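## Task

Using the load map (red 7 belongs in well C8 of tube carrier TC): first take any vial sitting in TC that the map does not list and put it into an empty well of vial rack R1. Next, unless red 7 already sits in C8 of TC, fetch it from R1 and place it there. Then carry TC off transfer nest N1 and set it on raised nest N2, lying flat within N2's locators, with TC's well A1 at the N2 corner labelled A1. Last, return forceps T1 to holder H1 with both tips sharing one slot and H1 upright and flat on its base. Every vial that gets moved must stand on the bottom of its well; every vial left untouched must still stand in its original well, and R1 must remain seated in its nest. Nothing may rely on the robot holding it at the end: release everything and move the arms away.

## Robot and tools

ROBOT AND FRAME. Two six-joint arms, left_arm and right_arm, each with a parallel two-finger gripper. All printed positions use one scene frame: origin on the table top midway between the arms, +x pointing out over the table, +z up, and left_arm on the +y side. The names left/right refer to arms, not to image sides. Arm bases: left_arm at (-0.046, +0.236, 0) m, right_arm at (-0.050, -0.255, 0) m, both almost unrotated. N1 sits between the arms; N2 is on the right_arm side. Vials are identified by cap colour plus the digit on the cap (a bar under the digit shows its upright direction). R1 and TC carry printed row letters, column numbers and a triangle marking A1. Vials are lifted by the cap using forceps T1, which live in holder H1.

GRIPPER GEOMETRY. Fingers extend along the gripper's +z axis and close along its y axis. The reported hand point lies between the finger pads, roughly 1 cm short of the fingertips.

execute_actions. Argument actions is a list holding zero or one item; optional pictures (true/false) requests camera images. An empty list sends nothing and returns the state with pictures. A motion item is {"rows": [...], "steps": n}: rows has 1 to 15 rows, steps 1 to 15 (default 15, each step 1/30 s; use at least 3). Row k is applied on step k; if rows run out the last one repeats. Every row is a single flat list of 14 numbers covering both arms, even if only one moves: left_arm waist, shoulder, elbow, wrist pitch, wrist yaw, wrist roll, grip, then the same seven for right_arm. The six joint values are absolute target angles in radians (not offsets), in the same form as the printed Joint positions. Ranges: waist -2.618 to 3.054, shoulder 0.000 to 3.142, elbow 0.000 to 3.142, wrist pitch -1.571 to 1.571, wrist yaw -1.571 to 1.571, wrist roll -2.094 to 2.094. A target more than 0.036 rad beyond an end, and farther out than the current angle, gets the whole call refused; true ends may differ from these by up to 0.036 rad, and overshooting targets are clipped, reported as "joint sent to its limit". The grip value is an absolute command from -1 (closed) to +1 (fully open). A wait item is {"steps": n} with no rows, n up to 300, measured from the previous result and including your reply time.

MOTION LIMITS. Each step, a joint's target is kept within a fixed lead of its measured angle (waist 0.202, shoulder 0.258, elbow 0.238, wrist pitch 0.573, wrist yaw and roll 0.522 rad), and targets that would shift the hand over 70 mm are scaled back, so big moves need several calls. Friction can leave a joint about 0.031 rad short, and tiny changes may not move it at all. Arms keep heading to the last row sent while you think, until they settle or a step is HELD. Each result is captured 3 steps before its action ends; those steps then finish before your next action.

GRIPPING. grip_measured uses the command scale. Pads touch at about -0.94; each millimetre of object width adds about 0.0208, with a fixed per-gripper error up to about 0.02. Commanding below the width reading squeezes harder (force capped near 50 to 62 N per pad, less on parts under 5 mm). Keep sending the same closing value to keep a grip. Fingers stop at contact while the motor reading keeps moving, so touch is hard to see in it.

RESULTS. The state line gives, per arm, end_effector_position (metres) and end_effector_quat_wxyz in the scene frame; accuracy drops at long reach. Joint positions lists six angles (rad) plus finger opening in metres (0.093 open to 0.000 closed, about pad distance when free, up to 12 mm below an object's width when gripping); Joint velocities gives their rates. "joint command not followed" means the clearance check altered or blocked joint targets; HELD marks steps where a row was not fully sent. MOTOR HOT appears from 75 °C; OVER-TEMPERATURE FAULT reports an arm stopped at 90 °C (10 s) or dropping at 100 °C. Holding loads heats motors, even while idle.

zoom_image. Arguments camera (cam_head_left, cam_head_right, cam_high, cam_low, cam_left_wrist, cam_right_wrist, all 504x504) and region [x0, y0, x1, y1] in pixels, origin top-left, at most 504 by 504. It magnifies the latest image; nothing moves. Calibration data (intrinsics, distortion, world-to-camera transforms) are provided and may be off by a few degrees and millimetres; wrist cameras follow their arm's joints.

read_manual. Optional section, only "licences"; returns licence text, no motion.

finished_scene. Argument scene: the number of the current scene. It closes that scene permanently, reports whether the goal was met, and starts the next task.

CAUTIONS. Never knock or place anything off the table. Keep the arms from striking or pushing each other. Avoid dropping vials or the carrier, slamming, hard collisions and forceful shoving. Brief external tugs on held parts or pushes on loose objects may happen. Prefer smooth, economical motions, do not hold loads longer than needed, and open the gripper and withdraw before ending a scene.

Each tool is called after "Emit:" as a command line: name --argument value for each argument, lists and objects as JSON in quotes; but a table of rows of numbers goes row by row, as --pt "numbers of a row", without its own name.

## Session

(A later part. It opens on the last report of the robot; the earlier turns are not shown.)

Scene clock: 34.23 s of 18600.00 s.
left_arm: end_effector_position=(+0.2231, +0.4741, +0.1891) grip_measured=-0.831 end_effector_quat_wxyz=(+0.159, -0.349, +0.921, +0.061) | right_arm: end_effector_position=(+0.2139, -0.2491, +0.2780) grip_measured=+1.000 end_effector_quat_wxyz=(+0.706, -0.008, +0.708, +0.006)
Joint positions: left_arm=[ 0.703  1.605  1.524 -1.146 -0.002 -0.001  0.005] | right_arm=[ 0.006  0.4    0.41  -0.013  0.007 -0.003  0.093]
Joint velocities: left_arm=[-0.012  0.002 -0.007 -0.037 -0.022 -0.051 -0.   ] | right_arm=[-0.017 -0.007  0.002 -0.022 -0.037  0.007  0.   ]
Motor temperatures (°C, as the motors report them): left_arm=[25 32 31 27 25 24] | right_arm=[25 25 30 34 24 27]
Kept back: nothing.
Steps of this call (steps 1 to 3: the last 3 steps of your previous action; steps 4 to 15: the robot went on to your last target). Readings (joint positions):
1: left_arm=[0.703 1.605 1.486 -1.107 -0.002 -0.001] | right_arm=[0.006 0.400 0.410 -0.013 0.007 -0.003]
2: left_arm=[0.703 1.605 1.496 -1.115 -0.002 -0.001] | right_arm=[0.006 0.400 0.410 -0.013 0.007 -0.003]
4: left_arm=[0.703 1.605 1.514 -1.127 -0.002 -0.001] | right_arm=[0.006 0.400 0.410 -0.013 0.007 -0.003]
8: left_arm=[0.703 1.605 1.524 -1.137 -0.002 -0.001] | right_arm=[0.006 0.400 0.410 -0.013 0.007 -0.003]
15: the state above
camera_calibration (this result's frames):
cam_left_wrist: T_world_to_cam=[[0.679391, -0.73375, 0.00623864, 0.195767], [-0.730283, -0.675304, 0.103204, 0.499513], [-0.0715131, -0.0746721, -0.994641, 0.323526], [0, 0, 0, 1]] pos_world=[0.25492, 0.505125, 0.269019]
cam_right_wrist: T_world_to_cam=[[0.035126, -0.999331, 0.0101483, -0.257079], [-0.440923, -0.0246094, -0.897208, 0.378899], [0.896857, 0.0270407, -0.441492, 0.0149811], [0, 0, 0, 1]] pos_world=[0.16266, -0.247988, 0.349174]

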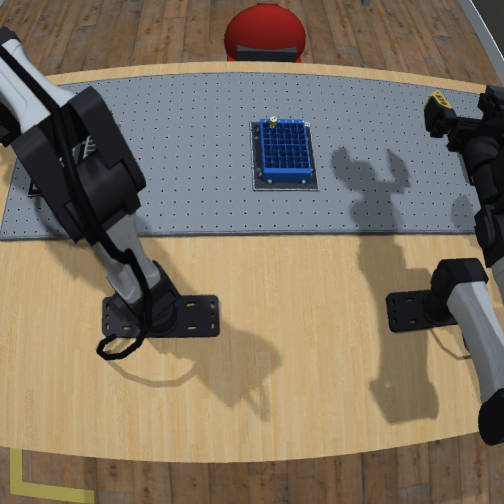

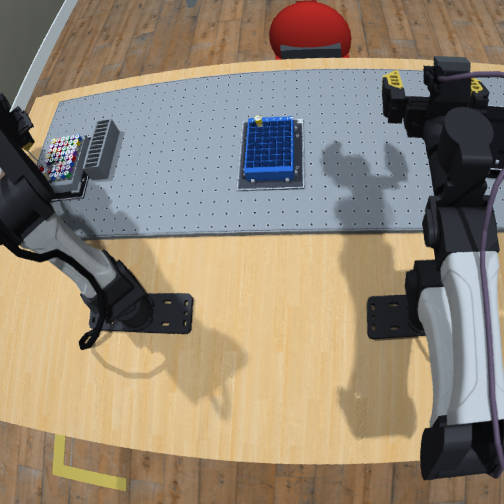

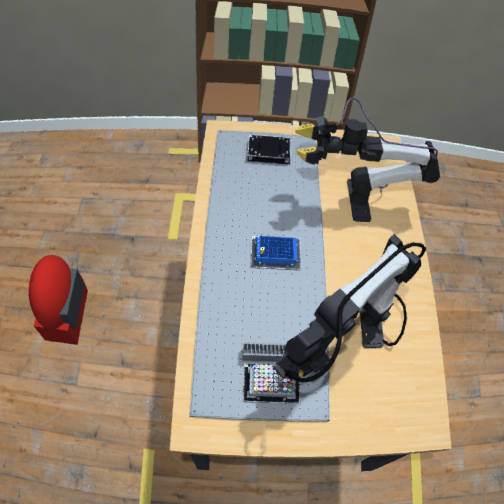

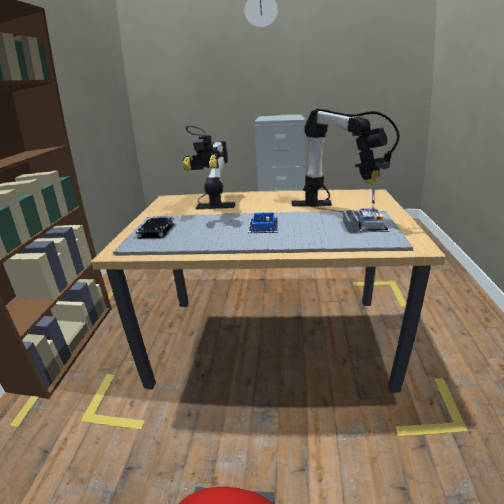

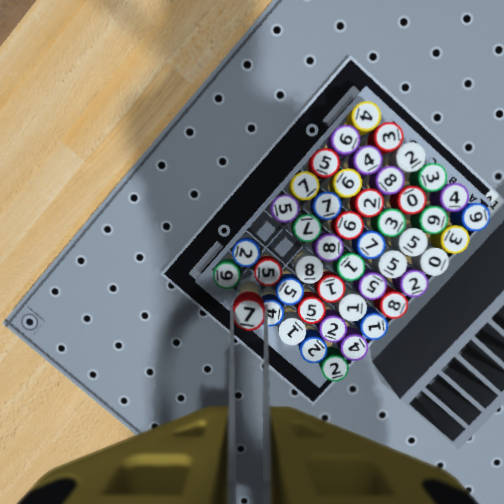

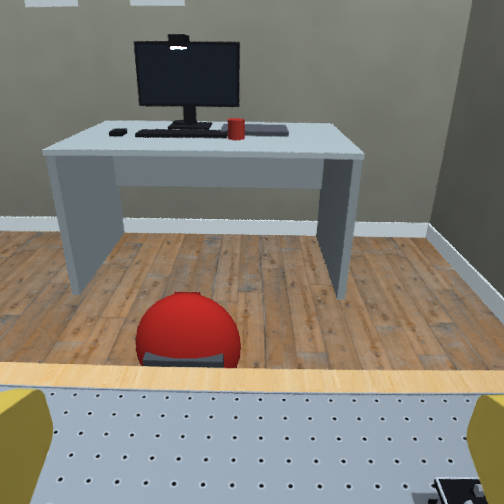

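Emit:
execute_actions --actions '[{"rows":[[0.695,1.61,1.555,-1.18,-0.008,-0.006,-0.84, 0,0.4,0.4,0,0,0,1],[0.695,1.61,1.565,-1.195,-0.008,-0.006,-0.84, 0,0.4,0.4,0,0,0,1],[0.695,1.61,1.575,-1.205,-0.008,-0.006,-0.84, 0,0.4,0.4,0,0,0,1],[0.695,1.61,1.585,-1.215,-0.008,-0.006,-0.84, 0,0.4,0.4,0,0,0,1],[0.695,1.61,1.595,-1.225,-0.008,-0.006,-0.84, 0,0.4,0.4,0,0,0,1],[0.695,1.61,1.605,-1.235,-0.008,-0.006,-0.84, 0,0.4,0.4,0,0,0,1],[0.695,1.61,1.615,-1.245,-0.008,-0.006,-0.84, 0,0.4,0.4,0,0,0,1],[0.695,1.61,1.625,-1.255,-0.008,-0.006,-0.84, 0,0.4,0.4,0,0,0,1],[0.695,1.61,1.635,-1.265,-0.008,-0.006,-0.84, 0,0.4,0.4,0,0,0,1],[0.695,1.61,1.645,-1.272,-0.008,-0.006,-0.84, 0,0.4,0.4,0,0,0,1],[0.695,1.61,1.655,-1.278,-0.008,-0.006,-0.84, 0,0.4,0.4,0,0,0,1],[0.695,1.61,1.665,-1.282,-0.008,-0.006,-0.84, 0,0.4,0.4,0,0,0,1]]}]'

Emit:
execute_actions --actions '[{"rows":[[0.685,1.61,1.665,-1.282,-0.008,-0.006,-0.84, 0,0.4,0.4,0,0,0,1],[0.67,1.61,1.665,-1.282,-0.008,-0.006,-0.84, 0,0.4,0.4,0,0,0,1],[0.65,1.61,1.665,-1.282,-0.008,-0.006,-0.84, 0,0.4,0.4,0,0,0,1],[0.625,1.61,1.665,-1.282,-0.008,-0.006,-0.84, 0,0.4,0.4,0,0,0,1],[0.595,1.61,1.665,-1.282,-0.008,-0.006,-0.84, 0,0.4,0.4,0,0,0,1],[0.56,1.61,1.665,-1.282,-0.008,-0.006,-0.84, 0,0.4,0.4,0,0,0,1],[0.52,1.61,1.665,-1.282,-0.008,-0.006,-0.84, 0,0.4,0.4,0,0,0,1],[0.48,1.61,1.665,-1.282,-0.008,-0.006,-0.84, 0,0.4,0.4,0,0,0,1],[0.44,1.61,1.665,-1.282,-0.008,-0.006,-0.84, 0,0.4,0.4,0,0,0,1],[0.40,1.61,1.665,-1.282,-0.008,-0.006,-0.84, 0,0.4,0.4,0,0,0,1],[0.36,1.61,1.665,-1.282,-0.008,-0.006,-0.84, 0,0.4,0.4,0,0,0,1],[0.32,1.61,1.665,-1.282,-0.008,-0.006,-0.84, 0,0.4,0.4,0,0,0,1],[0.28,1.61,1.665,-1.282,-0.008,-0.006,-0.84, 0,0.4,0.4,0,0,0,1],[0.24,1.61,1.665,-1.282,-0.008,-0.006,-0.84, 0,0.4,0.4,0,0,0,1],[0.20,1.61,1.665,-1.282,-0.008,-0.006,-0.84, 0,0.4,0.4,0,0,0,1]]}]'

Emit:
execute_actions --actions '[{"rows":[[0.16,1.61,1.665,-1.282,-0.008,-0.006,-0.84, 0,0.4,0.4,0,0,0,1],[0.12,1.61,1.665,-1.282,-0.008,-0.006,-0.84, 0,0.4,0.4,0,0,0,1],[0.08,1.61,1.665,-1.282,-0.008,-0.006,-0.84, 0,0.4,0.4,0,0,0,1],[0.04,1.61,1.665,-1.282,-0.008,-0.006,-0.84, 0,0.4,0.4,0,0,0,1],[0.0,1.61,1.665,-1.282,-0.008,-0.006,-0.84, 0,0.4,0.4,0,0,0,1],[-0.04,1.61,1.665,-1.282,-0.008,-0.006,-0.84, 0,0.4,0.4,0,0,0,1],[-0.08,1.61,1.665,-1.282,-0.008,-0.006,-0.84, 0,0.4,0.4,0,0,0,1],[-0.12,1.61,1.665,-1.282,-0.008,-0.006,-0.84, 0,0.4,0.4,0,0,0,1],[-0.16,1.61,1.665,-1.282,-0.008,-0.006,-0.84, 0,0.4,0.4,0,0,0,1],[-0.20,1.61,1.665,-1.282,-0.008,-0.006,-0.84, 0,0.4,0.4,0,0,0,1],[-0.24,1.61,1.665,-1.282,-0.008,-0.006,-0.84, 0,0.4,0.4,0,0,0,1],[-0.28,1.61,1.665,-1.282,-0.008,-0.006,-0.84, 0,0.4,0.4,0,0,0,1],[-0.32,1.61,1.665,-1.282,-0.008,-0.006,-0.84, 0,0.4,0.4,0,0,0,1],[-0.36,1.61,1.665,-1.282,-0.008,-0.006,-0.84, 0,0.4,0.4,0,0,0,1],[-0.40,1.61,1.665,-1.282,-0.008,-0.006,-0.84, 0,0.4,0.4,0,0,0,1]]}]'

Emit:
execute_actions --actions '[{"rows":[[-0.44,1.61,1.63,-1.24,-0.008,-0.006,-0.84, 0,0.4,0.4,0,0,0,1],[-0.48,1.61,1.62,-1.225,-0.008,-0.006,-0.84, 0,0.4,0.4,0,0,0,1],[-0.52,1.61,1.61,-1.21,-0.008,-0.006,-0.84, 0,0.4,0.4,0,0,0,1],[-0.56,1.61,1.60,-1.20,-0.008,-0.006,-0.84, 0,0.4,0.4,0,0,0,1],[-0.60,1.61,1.59,-1.19,-0.008,-0.006,-0.84, 0,0.4,0.4,0,0,0,1],[-0.64,1.61,1.58,-1.18,-0.008,-0.006,-0.84, 0,0.4,0.4,0,0,0,1],[-0.675,1.61,1.57,-1.175,-0.008,-0.006,-0.84, 0,0.4,0.4,0,0,0,1],[-0.705,1.61,1.56,-1.172,-0.008,-0.006,-0.84, 0,0.4,0.4,0,0,0,1],[-0.73,1.61,1.555,-1.17,-0.008,-0.006,-0.84, 0,0.4,0.4,0,0,0,1],[-0.75,1.61,1.555,-1.17,-0.008,-0.006,-0.84, 0,0.4,0.4,0,0,0,1],[-0.765,1.61,1.555,-1.17,-0.008,-0.006,-0.84, 0,0.4,0.4,0,0,0,1],[-0.775,1.61,1.555,-1.17,-0.008,-0.006,-0.84, 0,0.4,0.4,0,0,0,1],[-0.785,1.61,1.555,-1.17,-0.008,-0.006,-0.84, 0,0.4,0.4,0,0,0,1]]}]'

Emit:
execute_actions --actions '[{"steps":20}]' --pictures true

Emit:
zoom_image --camera "cam_low" --region '[225,165,300,240]'

Scene clock: 35.53 s of 18600.00 s.
left_arm: end_effector_position=(+0.2206, +0.4719, +0.2149) grip_measured=-0.831 end_effector_quat_wxyz=(+0.164, -0.349, +0.921, +0.063) | right_arm: end_effector_position=(+0.2139, -0.2491, +0.2780) grip_measured=+1.000 end_effector_quat_wxyz=(+0.706, -0.008, +0.708, +0.006)
Joint positions: left_arm=[ 0.703  1.605  1.626 -1.239 -0.002 -0.001  0.005] | right_arm=[ 0.006  0.4    0.41  -0.013  0.007 -0.003  0.093]
Joint velocities: left_arm=[ 0.002 -0.007  0.281 -0.256  0.037  0.081 -0.001] | right_arm=[-0.007  0.002 -0.007  0.066 -0.066 -0.022  0.   ]
Motor temperatures (°C, as the motors report them): left_arm=[25 32 31 27 25 24] | right_arm=[25 25 30 34 24 27]
Steps of this call (steps 1 to 15: the robot went on to your last target; steps 16 to 27: nothing new was sent; steps 28 to 39: the first 12 steps of this action). Readings (joint positions):
28: left_arm=[0.703 1.605 1.525 -1.150 -0.002 -0.001] | right_arm=[0.006 0.400 0.410 -0.013 0.007 -0.003]
29: left_arm=[0.703 1.605 1.529 -1.156 -0.002 -0.001] | right_arm=[0.006 0.400 0.410 -0.013 0.007 -0.003]
31: left_arm=[0.703 1.605 1.543 -1.173 -0.002 -0.001] | right_arm=[0.006 0.400 0.410 -0.013 0.007 -0.003]
35: left_arm=[0.703 1.605 1.585 -1.206 -0.002 -0.001] | right_arm=[0.006 0.400 0.410 -0.013 0.007 -0.003]
39: the state above

Scene clock: 36.03 s of 18600.00 s.
left_arm: end_effector_position=(+0.2758, +0.3814, +0.2189) grip_measured=-0.831 end_effector_quat_wxyz=(+0.167, -0.207, +0.963, +0.040) | right_arm: end_effector_position=(+0.2139, -0.2491, +0.2780) grip_measured=+1.000 end_effector_quat_wxyz=(+0.706, -0.008, +0.708, +0.006)
Joint positions: left_arm=[ 0.4    1.605  1.645 -1.265 -0.01  -0.002  0.005] | right_arm=[ 0.006  0.4    0.41  -0.013  0.007 -0.003  0.093]
Joint velocities: left_arm=[-1.189 -0.002  0.002 -0.022  0.022 -0.051 -0.   ] | right_arm=[ 0.002 -0.007 -0.017 -0.007  0.051 -0.022  0.   ]
Motor temperatures (°C, as the motors report them): left_arm=[25 32 31 27 25 24] | right_arm=[25 25 30 34 24 27]
Steps of this call (steps 1 to 3: the last 3 steps of your previous action; steps 4 to 15: the first 12 steps of this action). Readings (joint positions):
4: left_arm=[0.703 1.605 1.645 -1.254 -0.002 -0.001] | right_arm=[0.006 0.400 0.410 -0.013 0.007 -0.003]
5: left_arm=[0.700 1.605 1.645 -1.257 -0.003 -0.001] | right_arm=[0.006 0.400 0.410 -0.013 0.007 -0.003]
7: left_arm=[0.681 1.605 1.645 -1.262 -0.006 -0.001] | right_arm=[0.006 0.400 0.410 -0.013 0.007 -0.003]
11: left_arm=[0.568 1.605 1.645 -1.265 -0.010 -0.002] | right_arm=[0.006 0.400 0.410 -0.013 0.007 -0.003]
15: the state above

Scene clock: 36.53 s of 18600.00 s.
left_arm: end_effector_position=(+0.3017, +0.1734, +0.2189) grip_measured=-0.831 end_effector_quat_wxyz=(+0.171, +0.087, +0.981, -0.012) | right_arm: end_effector_position=(+0.2139, -0.2491, +0.2780) grip_measured=+1.000 end_effector_quat_wxyz=(+0.706, -0.008, +0.708, +0.006)
Joint positions: left_arm=[-0.201  1.605  1.645 -1.265 -0.008 -0.002  0.005] | right_arm=[ 0.006  0.4    0.41  -0.013  0.007 -0.003  0.093]
Joint velocities: left_arm=[-1.126  0.002  0.012 -0.037 -0.022 -0.007 -0.   ] | right_arm=[ 0.007 -0.007  0.002  0.051 -0.051 -0.081  0.   ]
Motor temperatures (°C, as the motors report them): left_arm=[25 32 31 27 25 24] | right_arm=[25 25 30 34 24 27]
Steps of this call (steps 1 to 3: the last 3 steps of your previous action; steps 4 to 15: the first 12 steps of this action). Readings (joint positions):
4: left_arm=[0.238 1.605 1.645 -1.265 -0.009 -0.002] | right_arm=[0.006 0.400 0.410 -0.013 0.007 -0.003]
5: left_arm=[0.198 1.605 1.645 -1.265 -0.009 -0.002] | right_arm=[0.006 0.400 0.410 -0.013 0.007 -0.003]
7: left_arm=[0.119 1.605 1.645 -1.265 -0.009 -0.002] | right_arm=[0.006 0.400 0.410 -0.013 0.007 -0.003]
11: left_arm=[-0.041 1.605 1.645 -1.265 -0.008 -0.002] | right_arm=[0.006 0.400 0.410 -0.013 0.007 -0.003]
15: the state above

Scene clock: 37.03 s of 18600.00 s.
left_arm: end_effector_position=(+0.2193, -0.0004, +0.1990) grip_measured=-0.831 end_effector_quat_wxyz=(+0.155, +0.351, +0.922, -0.057) | right_arm: end_effector_position=(+0.2139, -0.2491, +0.2780) grip_measured=+1.000 end_effector_quat_wxyz=(+0.706, -0.008, +0.708, +0.006)
Joint positions: left_arm=[-0.75   1.605  1.568 -1.201 -0.006 -0.002  0.005] | right_arm=[ 0.006  0.4    0.41  -0.013  0.007 -0.003  0.093]
Joint velocities: left_arm=[-0.501 -0.002 -0.042  0.037  0.022  0.037 -0.001] | right_arm=[-0.007 -0.002 -0.017  0.081 -0.007 -0.022  0.   ]
Motor temperatures (°C, as the motors report them): left_arm=[25 32 31 27 25 24] | right_arm=[25 25 30 34 24 27]
Steps of this call (steps 1 to 3: the last 3 steps of your previous action; steps 4 to 15: the first 12 steps of this action). Readings (joint positions):
4: left_arm=[-0.361 1.605 1.645 -1.265 -0.008 -0.002] | right_arm=[0.006 0.400 0.410 -0.013 0.007 -0.003]
5: left_arm=[-0.401 1.605 1.644 -1.261 -0.008 -0.002] | right_arm=[0.006 0.400 0.410 -0.013 0.007 -0.003]
7: left_arm=[-0.481 1.605 1.633 -1.244 -0.008 -0.002] | right_arm=[0.006 0.400 0.410 -0.013 0.007 -0.003]
11: left_arm=[-0.638 1.605 1.593 -1.212 -0.008 -0.002] | right_arm=[0.006 0.400 0.410 -0.013 0.007 -0.003]
15: the state above

Scene clock: 37.70 s of 18600.00 s.
left_arm: end_effector_position=(+0.2135, -0.0100, +0.1996) grip_measured=-0.831 end_effector_quat_wxyz=(+0.159, +0.364, +0.916, -0.061) | right_arm: end_effector_position=(+0.2139, -0.2491, +0.2780) grip_measured=+1.000 end_effector_quat_wxyz=(+0.706, -0.008, +0.708, +0.006)
Joint positions: left_arm=[-0.78   1.605  1.567 -1.191 -0.005 -0.002  0.005] | right_arm=[ 0.006  0.4    0.41  -0.013  0.007 -0.003  0.093]
Joint velocities: left_arm=[-0.012  0.007 -0.007 -0.022 -0.022 -0.022 -0.   ] | right_arm=[ 0.012 -0.002 -0.007 -0.066 -0.007  0.037  0.   ]
Motor temperatures (°C, as the motors report them): left_arm=[25 32 31 27 25 24] | right_arm=[25 25 30 34 24 27]
Kept back: nothing.
Steps of this call (steps 1 to 3: the last 3 steps of your previous action; steps 4 to 20: the robot went on to your last target). Readings (joint positions):
1: left_arm=[-0.764 1.605 1.567 -1.200 -0.005 -0.002] | right_arm=[0.006 0.400 0.410 -0.013 0.007 -0.003]
2: left_arm=[-0.774 1.605 1.567 -1.198 -0.005 -0.002] | right_arm=[0.006 0.400 0.410 -0.013 0.007 -0.003]
4: left_arm=[-0.780 1.605 1.567 -1.195 -0.005 -0.002] | right_arm=[0.006 0.400 0.410 -0.013 0.007 -0.003]
8: left_arm=[-0.780 1.605 1.567 -1.193 -0.005 -0.002] | right_arm=[0.006 0.400 0.410 -0.013 0.007 -0.003]
20: the state above
camera_calibration (this result's frames):
cam_left_wrist: T_world_to_cam=[[-0.670476, -0.741922, 0.00358476, 0.135673], [-0.737601, 0.667077, 0.104657, 0.179236], [-0.0800389, 0.0675261, -0.994502, 0.300426], [0, 0, 0, 1]] pos_world=[0.247216, -0.0391918, 0.27953]
cam_right_wrist: T_world_to_cam=[[0.035126, -0.999331, 0.0101483, -0.257079], [-0.440923, -0.0246094, -0.897208, 0.378899], [0.896857, 0.0270407, -0.441492, 0.0149811], [0, 0, 0, 1]] pos_world=[0.16266, -0.247988, 0.349174]

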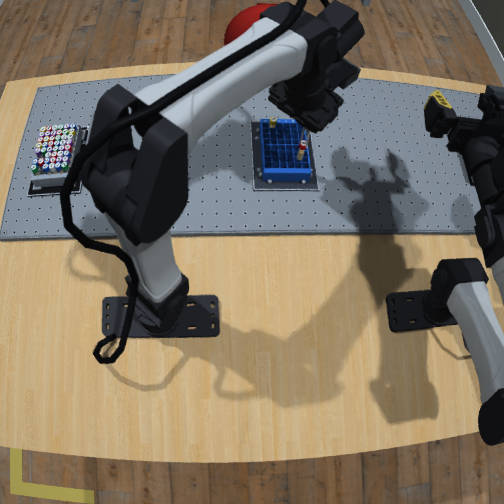

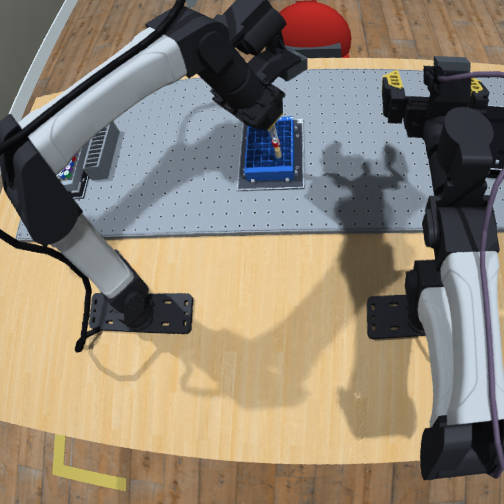

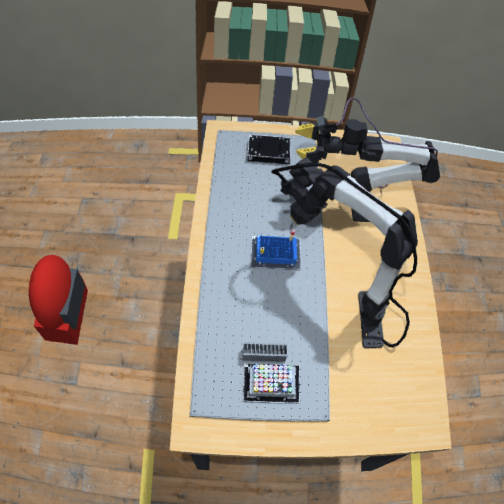

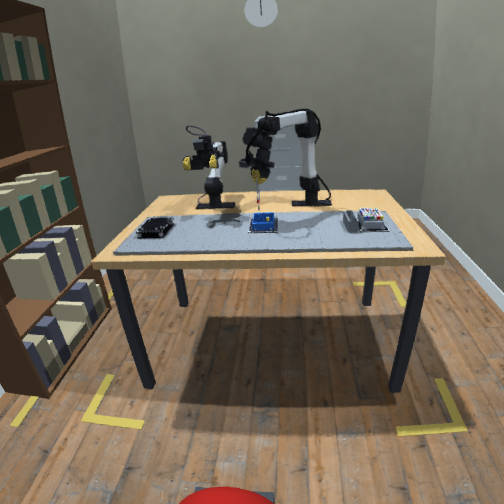

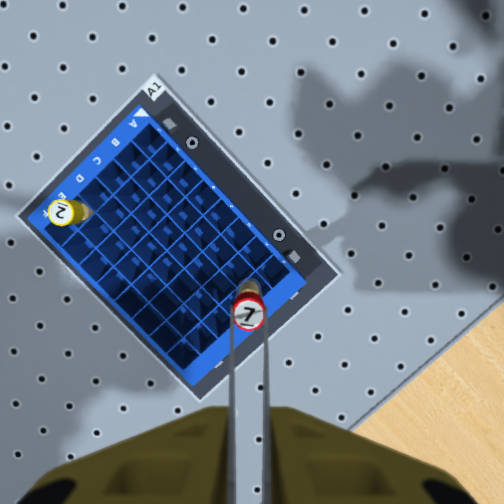

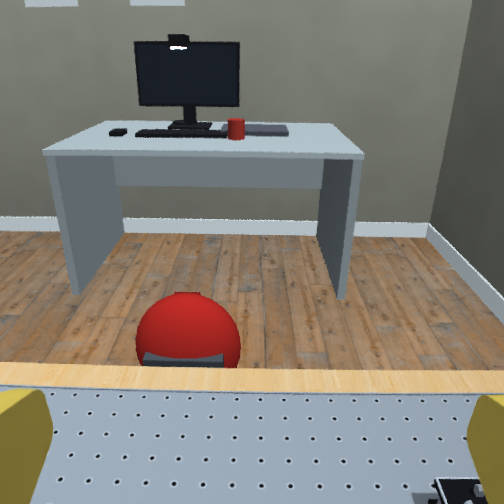

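Region (225, 165, 300, 240) of cam_low's 504x504 image, scaled by 6.720, with more detail than that image has.

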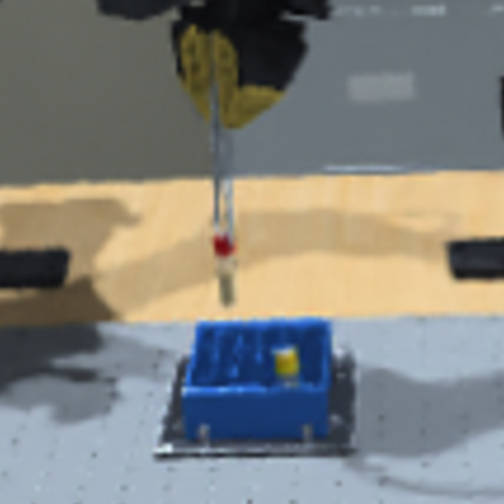

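Emit:
execute_actions --actions '[{"rows":[[-0.77,1.578,1.55,-1.165,-0.008,-0.006,-0.84, 0,0.4,0.4,0,0,0,1],[-0.767,1.574,1.54,-1.16,-0.008,-0.006,-0.84, 0,0.4,0.4,0,0,0,1],[-0.764,1.57,1.53,-1.152,-0.008,-0.006,-0.84, 0,0.4,0.4,0,0,0,1],[-0.761,1.565,1.52,-1.145,-0.008,-0.006,-0.84, 0,0.4,0.4,0,0,0,1],[-0.758,1.56,1.51,-1.138,-0.008,-0.006,-0.84, 0,0.4,0.4,0,0,0,1],[-0.755,1.555,1.50,-1.132,-0.008,-0.006,-0.84, 0,0.4,0.4,0,0,0,1],[-0.752,1.55,1.49,-1.127,-0.008,-0.006,-0.84, 0,0.4,0.4,0,0,0,1],[-0.751,1.545,1.48,-1.123,-0.008,-0.006,-0.84, 0,0.4,0.4,0,0,0,1],[-0.751,1.541,1.47,-1.121,-0.008,-0.006,-0.84, 0,0.4,0.4,0,0,0,1],[-0.751,1.541,1.465,-1.121,-0.008,-0.006,-0.84, 0,0.4,0.4,0,0,0,1]]}]'

Emit:
execute_actions --actions '[{"steps":20}]' --pictures true

Emit:
zoom_image --camera "cam_low" --region '[225,165,300,240]'

Emit:
zoom_image --camera "cam_left_wrist" --region '[170,220,330,380]'

Emit:
zoom_image --camera "cam_head_right" --region '[230,110,320,200]'

Scene clock: 38.37 s of 18600.00 s.
left_arm: end_effector_position=(+0.2103, +0.0017, +0.1869) grip_measured=-0.831 end_effector_quat_wxyz=(+0.154, +0.356, +0.920, -0.057) | right_arm: end_effector_position=(+0.2139, -0.2491, +0.2780) grip_measured=+1.000 end_effector_quat_wxyz=(+0.706, -0.008, +0.708, +0.006)
Joint positions: left_arm=[-0.762  1.568  1.481 -1.154 -0.005 -0.002  0.005] | right_arm=[ 0.006  0.4    0.41  -0.013  0.007 -0.003  0.093]
Joint velocities: left_arm=[-0.002 -0.032 -0.081  0.037  0.022 -0.022  0.001] | right_arm=[-0.002  0.002 -0.012  0.007  0.007  0.051  0.   ]
Motor temperatures (°C, as the motors report them): left_arm=[25 32 31 27 25 24] | right_arm=[25 25 30 34 24 27]
Steps of this call (steps 1 to 8: the robot went on to your last target; steps 9 to 20: the first 12 steps of this action). Readings (joint positions):
9: left_arm=[-0.780 1.605 1.567 -1.191 -0.005 -0.002] | right_arm=[0.006 0.400 0.410 -0.013 0.007 -0.003]
10: left_arm=[-0.780 1.604 1.565 -1.188 -0.005 -0.002] | right_arm=[0.006 0.400 0.410 -0.013 0.007 -0.003]
12: left_arm=[-0.779 1.599 1.552 -1.178 -0.005 -0.002] | right_arm=[0.006 0.400 0.410 -0.013 0.007 -0.003]
16: left_arm=[-0.768 1.581 1.511 -1.162 -0.005 -0.002] | right_arm=[0.006 0.400 0.410 -0.013 0.007 -0.003]
20: the state above

Scene clock: 39.03 s of 18600.00 s.
left_arm: end_effector_position=(+0.2118, +0.0003, +0.1868) grip_measured=-0.831 end_effector_quat_wxyz=(+0.158, +0.356, +0.919, -0.059) | right_arm: end_effector_position=(+0.2139, -0.2491, +0.2780) grip_measured=+1.000 end_effector_quat_wxyz=(+0.706, -0.008, +0.708, +0.006)
Joint positions: left_arm=[-0.762  1.568  1.478 -1.143 -0.005 -0.002  0.005] | right_arm=[ 0.006  0.4    0.41  -0.013  0.007 -0.003  0.093]
Joint velocities: left_arm=[ 0.007 -0.002 -0.002 -0.007  0.022 -0.095 -0.   ] | right_arm=[-0.017 -0.002 -0.002 -0.066 -0.037  0.11   0.   ]
Motor temperatures (°C, as the motors report them): left_arm=[25 32 31 27 25 24] | right_arm=[25 25 30 34 24 27]
Kept back: nothing.
Steps of this call (steps 1 to 3: the last 3 steps of your previous action; steps 4 to 20: the robot went on to your last target). Readings (joint positions):
1: left_arm=[-0.762 1.568 1.480 -1.153 -0.005 -0.002] | right_arm=[0.006 0.400 0.410 -0.013 0.007 -0.003]
2: left_arm=[-0.762 1.568 1.479 -1.151 -0.005 -0.002] | right_arm=[0.006 0.400 0.410 -0.013 0.007 -0.003]
4: left_arm=[-0.762 1.568 1.478 -1.149 -0.005 -0.002] | right_arm=[0.006 0.400 0.410 -0.013 0.007 -0.003]
8: left_arm=[-0.762 1.568 1.478 -1.144 -0.005 -0.002] | right_arm=[0.006 0.400 0.410 -0.013 0.007 -0.003]
20: the state above
camera_calibration (this result's frames):
cam_left_wrist: T_world_to_cam=[[-0.657059, -0.753831, 0.00350867, 0.139362], [-0.749203, 0.653527, 0.107691, 0.174323], [-0.0834738, 0.0681306, -0.994178, 0.28745], [0, 0, 0, 1]] pos_world=[0.246167, -0.0284538, 0.266515]
cam_right_wrist: T_world_to_cam=[[0.035126, -0.999331, 0.0101483, -0.257079], [-0.440923, -0.0246094, -0.897208, 0.378899], [0.896857, 0.0270407, -0.441492, 0.0149811], [0, 0, 0, 1]] pos_world=[0.16266, -0.247988, 0.349174]

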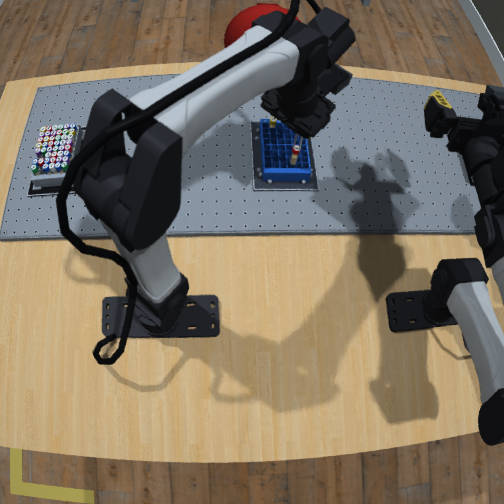

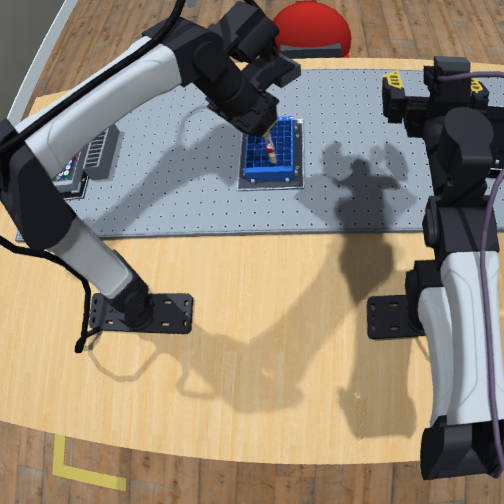

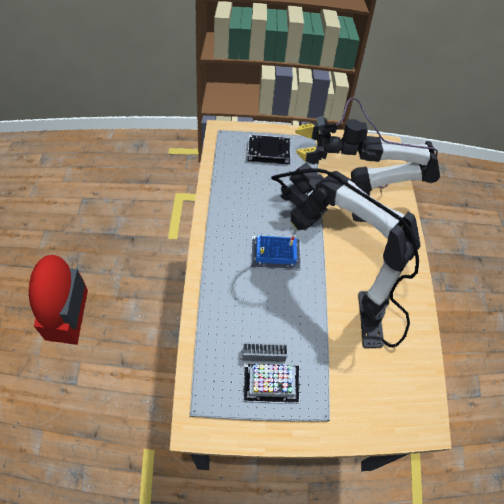

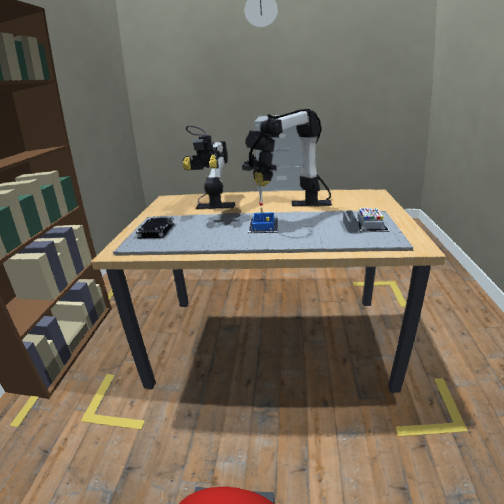

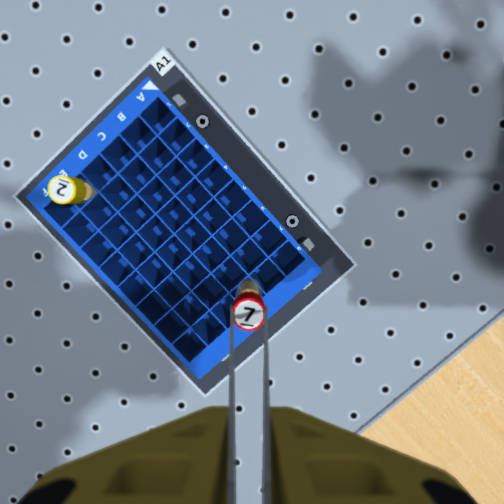

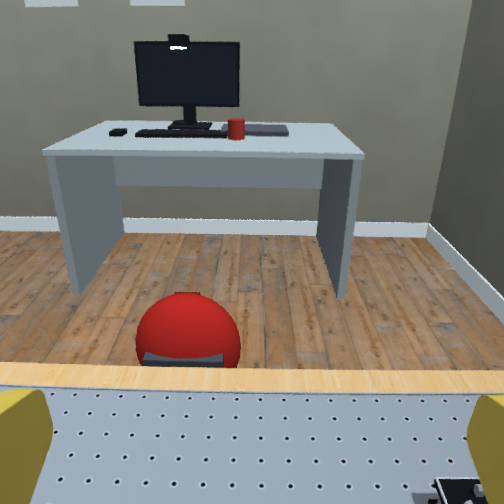

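Region (225, 165, 300, 240) of cam_low's 504x504 image, scaled by 6.720, with more detail than that image has.

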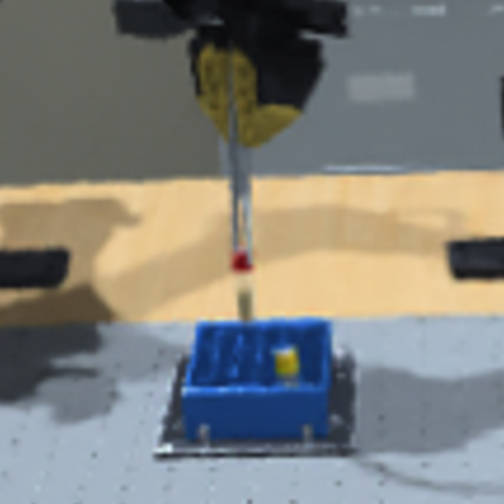

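Region (170, 220, 330, 380) of cam_left_wrist's 504x504 image, scaled by 3.150, with more detail than that image has.

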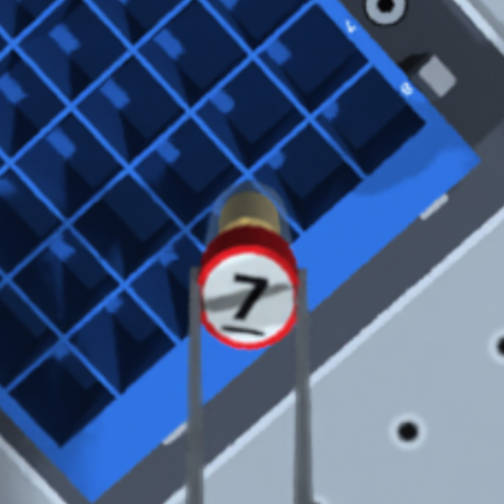

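Region (230, 110, 320, 200) of cam_head_right's 504x504 image, scaled by 5.600, with more detail than that image has.

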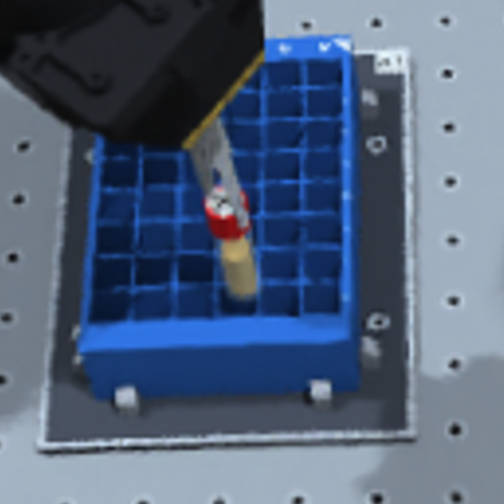

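Emit:
execute_actions --actions '[{"rows":[[-0.748,1.533,1.475,-1.165,-0.008,-0.006,-0.84, 0,0.4,0.4,0,0,0,1]]}]'

Emit:
execute_actions --actions '[{"steps":10}]' --pictures true

Emit:
zoom_image --camera "cam_left_wrist" --region '[170,220,330,380]'

Scene clock: 39.57 s of 18600.00 s.
left_arm: end_effector_position=(+0.2102, +0.0018, +0.1860) grip_measured=-0.831 end_effector_quat_wxyz=(+0.154, +0.356, +0.920, -0.057) | right_arm: end_effector_position=(+0.2139, -0.2491, +0.2780) grip_measured=+1.000 end_effector_quat_wxyz=(+0.706, -0.008, +0.708, +0.006)
Joint positions: left_arm=[-0.762  1.568  1.478 -1.152 -0.005 -0.002  0.005] | right_arm=[ 0.006  0.4    0.41  -0.013  0.007 -0.003  0.093]
Joint velocities: left_arm=[ 0.002 -0.002 -0.002 -0.022  0.066  0.037 -0.001] | right_arm=[ 0.012 -0.007 -0.012 -0.095  0.081  0.051  0.   ]
Motor temperatures (°C, as the motors report them): left_arm=[25 32 31 27 25 24] | right_arm=[25 25 30 34 24 27]
Steps of this call (steps 1 to 4: the robot went on to your last target; steps 5 to 16: the first 12 steps of this action). Readings (joint positions):
5: left_arm=[-0.762 1.568 1.478 -1.143 -0.005 -0.002] | right_arm=[0.006 0.400 0.410 -0.013 0.007 -0.003]
6: left_arm=[-0.762 1.568 1.478 -1.145 -0.005 -0.002] | right_arm=[0.006 0.400 0.410 -0.013 0.007 -0.003]
8: left_arm=[-0.762 1.568 1.478 -1.148 -0.005 -0.002] | right_arm=[0.006 0.400 0.410 -0.013 0.007 -0.003]
12: left_arm=[-0.762 1.568 1.478 -1.151 -0.005 -0.002] | right_arm=[0.006 0.400 0.410 -0.013 0.007 -0.003]
16: the state above

Scene clock: 39.90 s of 18600.00 s.
left_arm: end_effector_position=(+0.2100, +0.0019, +0.1860) grip_measured=-0.831 end_effector_quat_wxyz=(+0.153, +0.356, +0.920, -0.057) | right_arm: end_effector_position=(+0.2139, -0.2491, +0.2780) grip_measured=+1.000 end_effector_quat_wxyz=(+0.706, -0.008, +0.708, +0.006)
Joint positions: left_arm=[-0.762  1.568  1.478 -1.153 -0.005 -0.002  0.005] | right_arm=[ 0.006  0.4    0.41  -0.013  0.007 -0.003  0.093]
Joint velocities: left_arm=[-0.017 -0.017 -0.012  0.007  0.051 -0.051 -0.   ] | right_arm=[ 0.002  0.002  0.002  0.022 -0.022 -0.022  0.   ]
Motor temperatures (°C, as the motors report them): left_arm=[25 32 31 27 25 24] | right_arm=[25 25 30 34 24 27]
Kept back: nothing.
Steps of this call (steps 1 to 3: the last 3 steps of your previous action; steps 4 to 10: the robot went on to your last target). Readings (joint positions):
1: left_arm=[-0.762 1.568 1.478 -1.152 -0.005 -0.002] | right_arm=[0.006 0.400 0.410 -0.013 0.007 -0.003]
2: left_arm=[-0.762 1.568 1.478 -1.152 -0.005 -0.002] | right_arm=[0.006 0.400 0.410 -0.013 0.007 -0.003]
4: left_arm=[-0.762 1.568 1.478 -1.152 -0.005 -0.002] | right_arm=[0.006 0.400 0.410 -0.013 0.007 -0.003]
8: left_arm=[-0.762 1.568 1.478 -1.153 -0.005 -0.002] | right_arm=[0.006 0.400 0.410 -0.013 0.007 -0.003]
10: the state above
camera_calibration (this result's frames):
cam_left_wrist: T_world_to_cam=[[-0.657033, -0.753854, 0.00325162, 0.139466], [-0.748347, 0.652742, 0.117922, 0.169986], [-0.0910184, 0.0750453, -0.993018, 0.287739], [0, 0, 0, 1]] pos_world=[0.245032, -0.0274133, 0.265232]
cam_right_wrist: T_world_to_cam=[[0.035126, -0.999331, 0.0101483, -0.257079], [-0.440923, -0.0246094, -0.897208, 0.378899], [0.896857, 0.0270407, -0.441492, 0.0149811], [0, 0, 0, 1]] pos_world=[0.16266, -0.247988, 0.349174]

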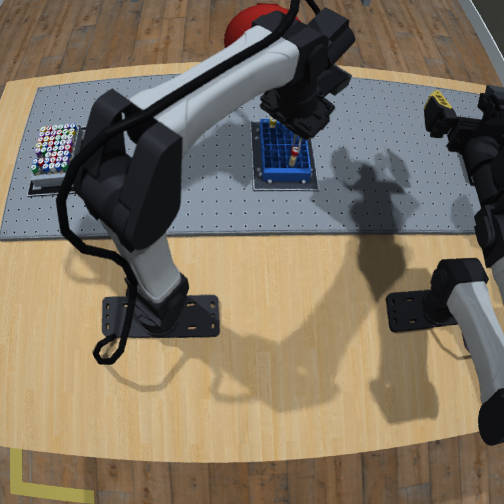

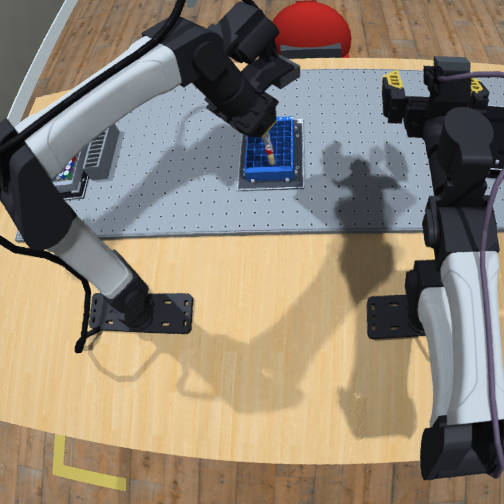

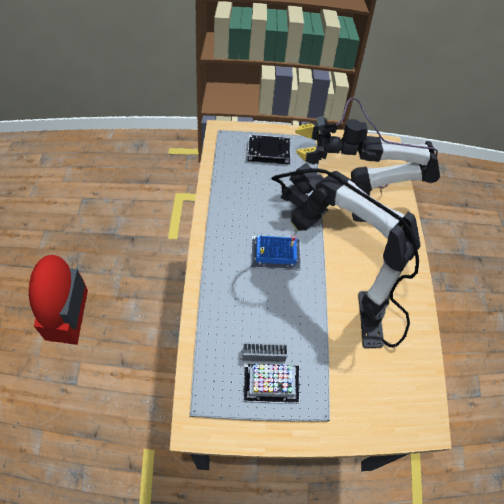

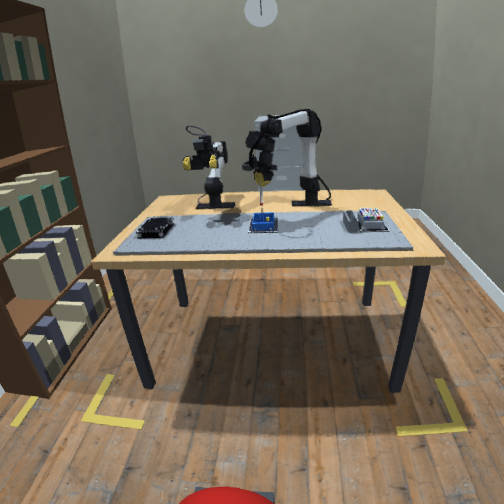

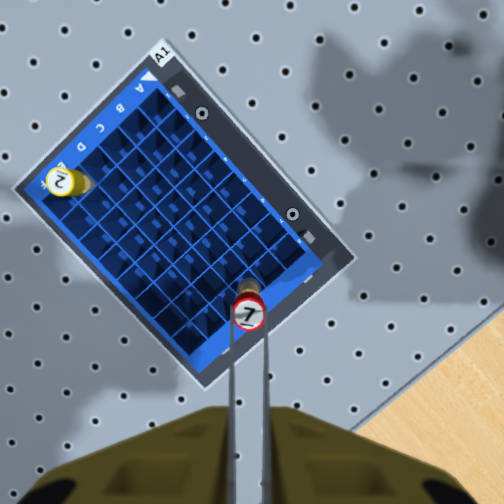

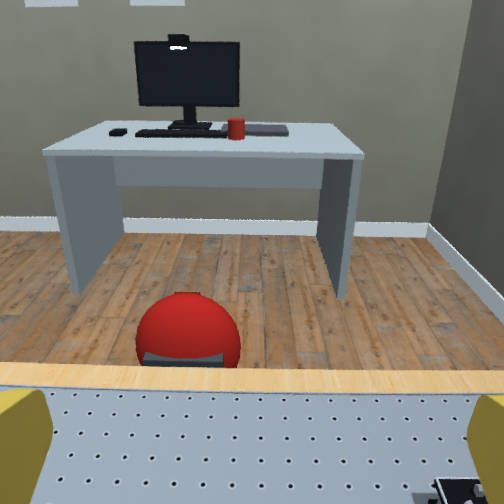

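Region (170, 220, 330, 380) of cam_left_wrist's 504x504 image, scaled by 3.150, with more detail than that image has.

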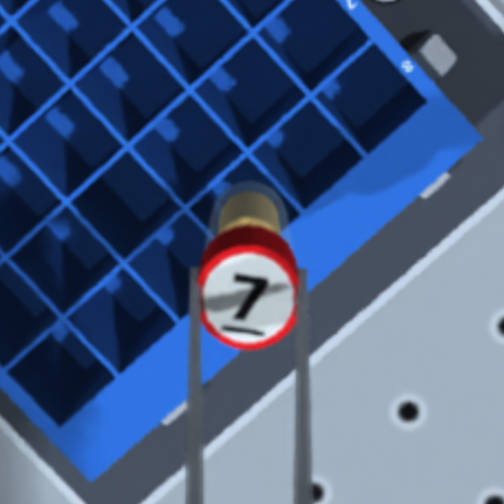

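Emit:
execute_actions --actions '[{"rows":[[-0.744,1.56,1.462,-1.128,-0.008,-0.006,-0.84, 0,0.4,0.4,0,0,0,1],[-0.744,1.56,1.455,-1.118,-0.008,-0.006,-0.84, 0,0.4,0.4,0,0,0,1],[-0.744,1.56,1.449,-1.109,-0.008,-0.006,-0.84, 0,0.4,0.4,0,0,0,1],[-0.744,1.56,1.443,-1.103,-0.008,-0.006,-0.84, 0,0.4,0.4,0,0,0,1],[-0.744,1.56,1.437,-1.097,-0.008,-0.006,-0.84, 0,0.4,0.4,0,0,0,1],[-0.744,1.56,1.431,-1.092,-0.008,-0.006,-0.84, 0,0.4,0.4,0,0,0,1],[-0.744,1.56,1.425,-1.087,-0.008,-0.006,-0.84, 0,0.4,0.4,0,0,0,1],[-0.744,1.56,1.419,-1.082,-0.008,-0.006,-0.84, 0,0.4,0.4,0,0,0,1],[-0.744,1.56,1.414,-1.078,-0.008,-0.006,-0.84, 0,0.4,0.4,0,0,0,1],[-0.744,1.56,1.410,-1.076,-0.008,-0.006,-0.84, 0,0.4,0.4,0,0,0,1],[-0.744,1.56,1.406,-1.076,-0.008,-0.006,-0.84, 0,0.4,0.4,0,0,0,1]]}]'

Emit:
execute_actions --actions '[{"steps":15}]' --pictures true

Emit:
zoom_image --camera "cam_left_wrist" --region '[170,220,330,380]'

Emit:
zoom_image --camera "cam_head_right" --region '[230,110,320,200]'

Scene clock: 40.63 s of 18600.00 s.
left_arm: end_effector_position=(+0.2161, -0.0009, +0.1774) grip_measured=-0.831 end_effector_quat_wxyz=(+0.164, +0.353, +0.919, -0.060) | right_arm: end_effector_position=(+0.2139, -0.2491, +0.2780) grip_measured=+1.000 end_effector_quat_wxyz=(+0.706, -0.008, +0.708, +0.006)
Joint positions: left_arm=[-0.756  1.568  1.437 -1.09  -0.005 -0.002  0.005] | right_arm=[ 0.006  0.4    0.41  -0.013  0.007 -0.003  0.093]
Joint velocities: left_arm=[-0.007  0.002 -0.183  0.066 -0.037 -0.022 -0.   ] | right_arm=[ 0.002 -0.007  0.002 -0.037 -0.007 -0.066  0.   ]
Motor temperatures (°C, as the motors report them): left_arm=[25 32 31 27 25 24] | right_arm=[25 25 30 34 24 27]
Steps of this call (steps 1 to 10: the robot went on to your last target; steps 11 to 22: the first 12 steps of this action). Readings (joint positions):
11: left_arm=[-0.762 1.568 1.478 -1.152 -0.005 -0.002] | right_arm=[0.006 0.400 0.410 -0.013 0.007 -0.003]
12: left_arm=[-0.761 1.568 1.477 -1.151 -0.005 -0.002] | right_arm=[0.006 0.400 0.410 -0.013 0.007 -0.003]
14: left_arm=[-0.758 1.568 1.470 -1.141 -0.005 -0.002] | right_arm=[0.006 0.400 0.410 -0.013 0.007 -0.003]
18: left_arm=[-0.756 1.568 1.452 -1.118 -0.005 -0.002] | right_arm=[0.006 0.400 0.410 -0.013 0.007 -0.003]
22: the state above

Scene clock: 41.13 s of 18600.00 s.
left_arm: end_effector_position=(+0.2137, +0.0013, +0.1718) grip_measured=-0.831 end_effector_quat_wxyz=(+0.156, +0.354, +0.920, -0.058) | right_arm: end_effector_position=(+0.2139, -0.2491, +0.2780) grip_measured=+1.000 end_effector_quat_wxyz=(+0.706, -0.008, +0.708, +0.006)
Joint positions: left_arm=[-0.756  1.568  1.42  -1.089 -0.005 -0.002  0.005] | right_arm=[ 0.006  0.4    0.41  -0.013  0.007 -0.003  0.093]
Joint velocities: left_arm=[-0.007  0.007  0.002 -0.007 -0.022 -0.095  0.   ] | right_arm=[-0.012  0.002  0.012 -0.051 -0.051  0.066  0.   ]
Motor temperatures (°C, as the motors report them): left_arm=[25 32 31 27 25 24] | right_arm=[25 25 30 34 24 27]
Kept back: nothing.
Steps of this call (steps 1 to 3: the last 3 steps of your previous action; steps 4 to 15: the robot went on to your last target). Readings (joint positions):
1: left_arm=[-0.756 1.568 1.431 -1.089 -0.005 -0.002] | right_arm=[0.006 0.400 0.410 -0.013 0.007 -0.003]
2: left_arm=[-0.756 1.568 1.425 -1.089 -0.005 -0.002] | right_arm=[0.006 0.400 0.410 -0.013 0.007 -0.003]
4: left_arm=[-0.756 1.568 1.420 -1.089 -0.005 -0.002] | right_arm=[0.006 0.400 0.410 -0.013 0.007 -0.003]
8: left_arm=[-0.756 1.568 1.420 -1.089 -0.005 -0.002] | right_arm=[0.006 0.400 0.410 -0.013 0.007 -0.003]
15: the state above
camera_calibration (this result's frames):
cam_left_wrist: T_world_to_cam=[[-0.652723, -0.757589, 0.00339447, 0.140496], [-0.752558, 0.648891, 0.11224, 0.176649], [-0.0872341, 0.0707068, -0.993675, 0.273364], [0, 0, 0, 1]] pos_world=[0.24849, -0.0275168, 0.251331]
cam_right_wrist: T_world_to_cam=[[0.035126, -0.999331, 0.0101483, -0.257079], [-0.440923, -0.0246094, -0.897208, 0.378899], [0.896857, 0.0270407, -0.441492, 0.0149811], [0, 0, 0, 1]] pos_world=[0.16266, -0.247988, 0.349174]

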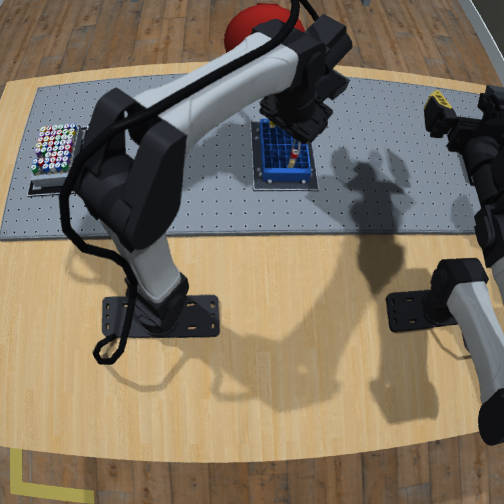

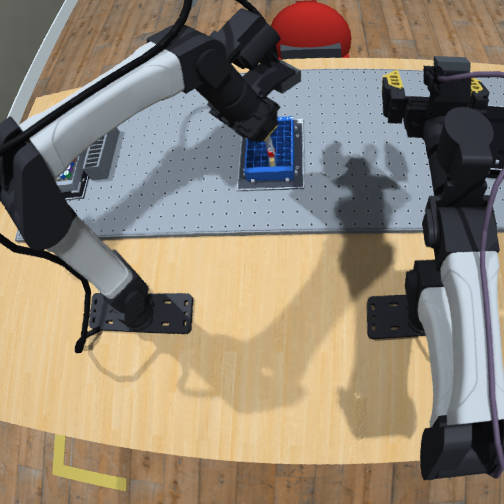

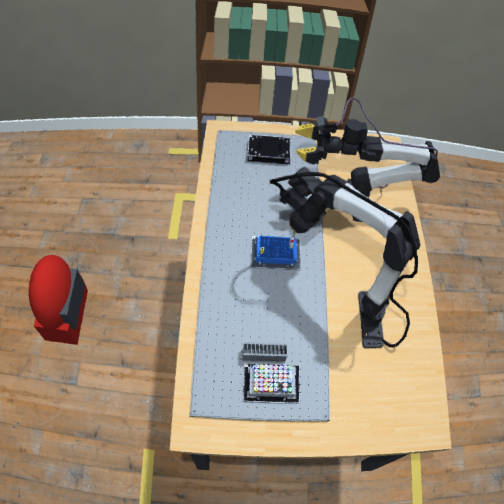

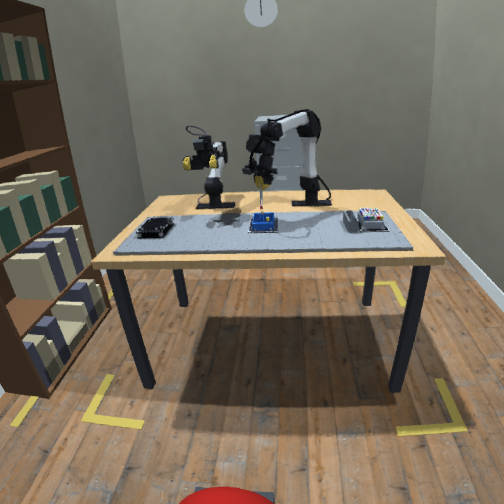

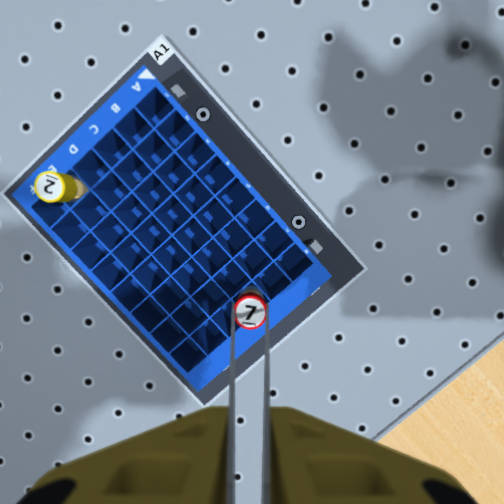

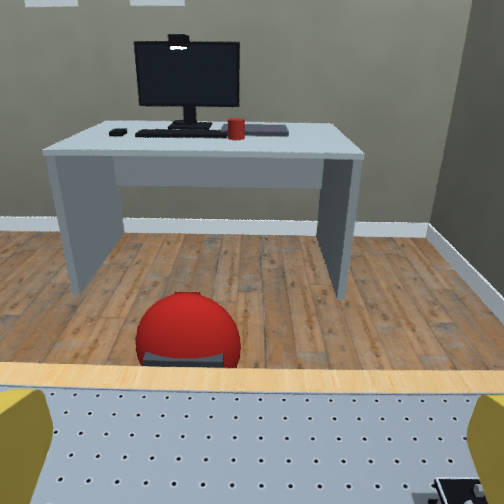

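Region (170, 220, 330, 380) of cam_left_wrist's 504x504 image, scaled by 3.150, with more detail than that image has.

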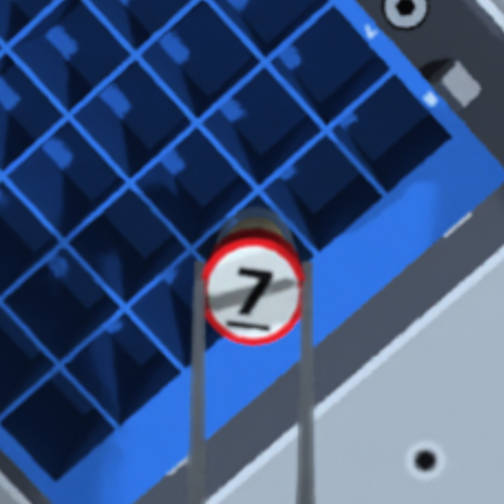

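Region (230, 110, 320, 200) of cam_head_right's 504x504 image, scaled by 5.600, with more detail than that image has.

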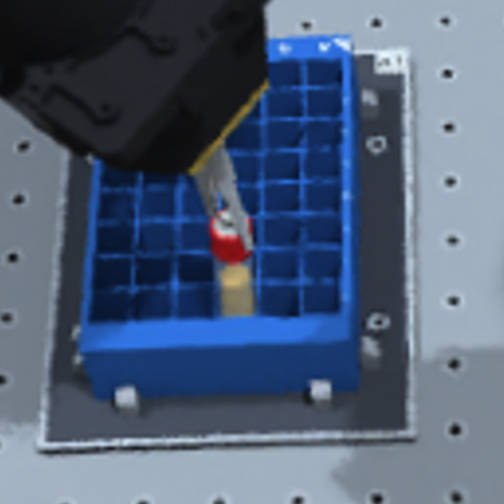

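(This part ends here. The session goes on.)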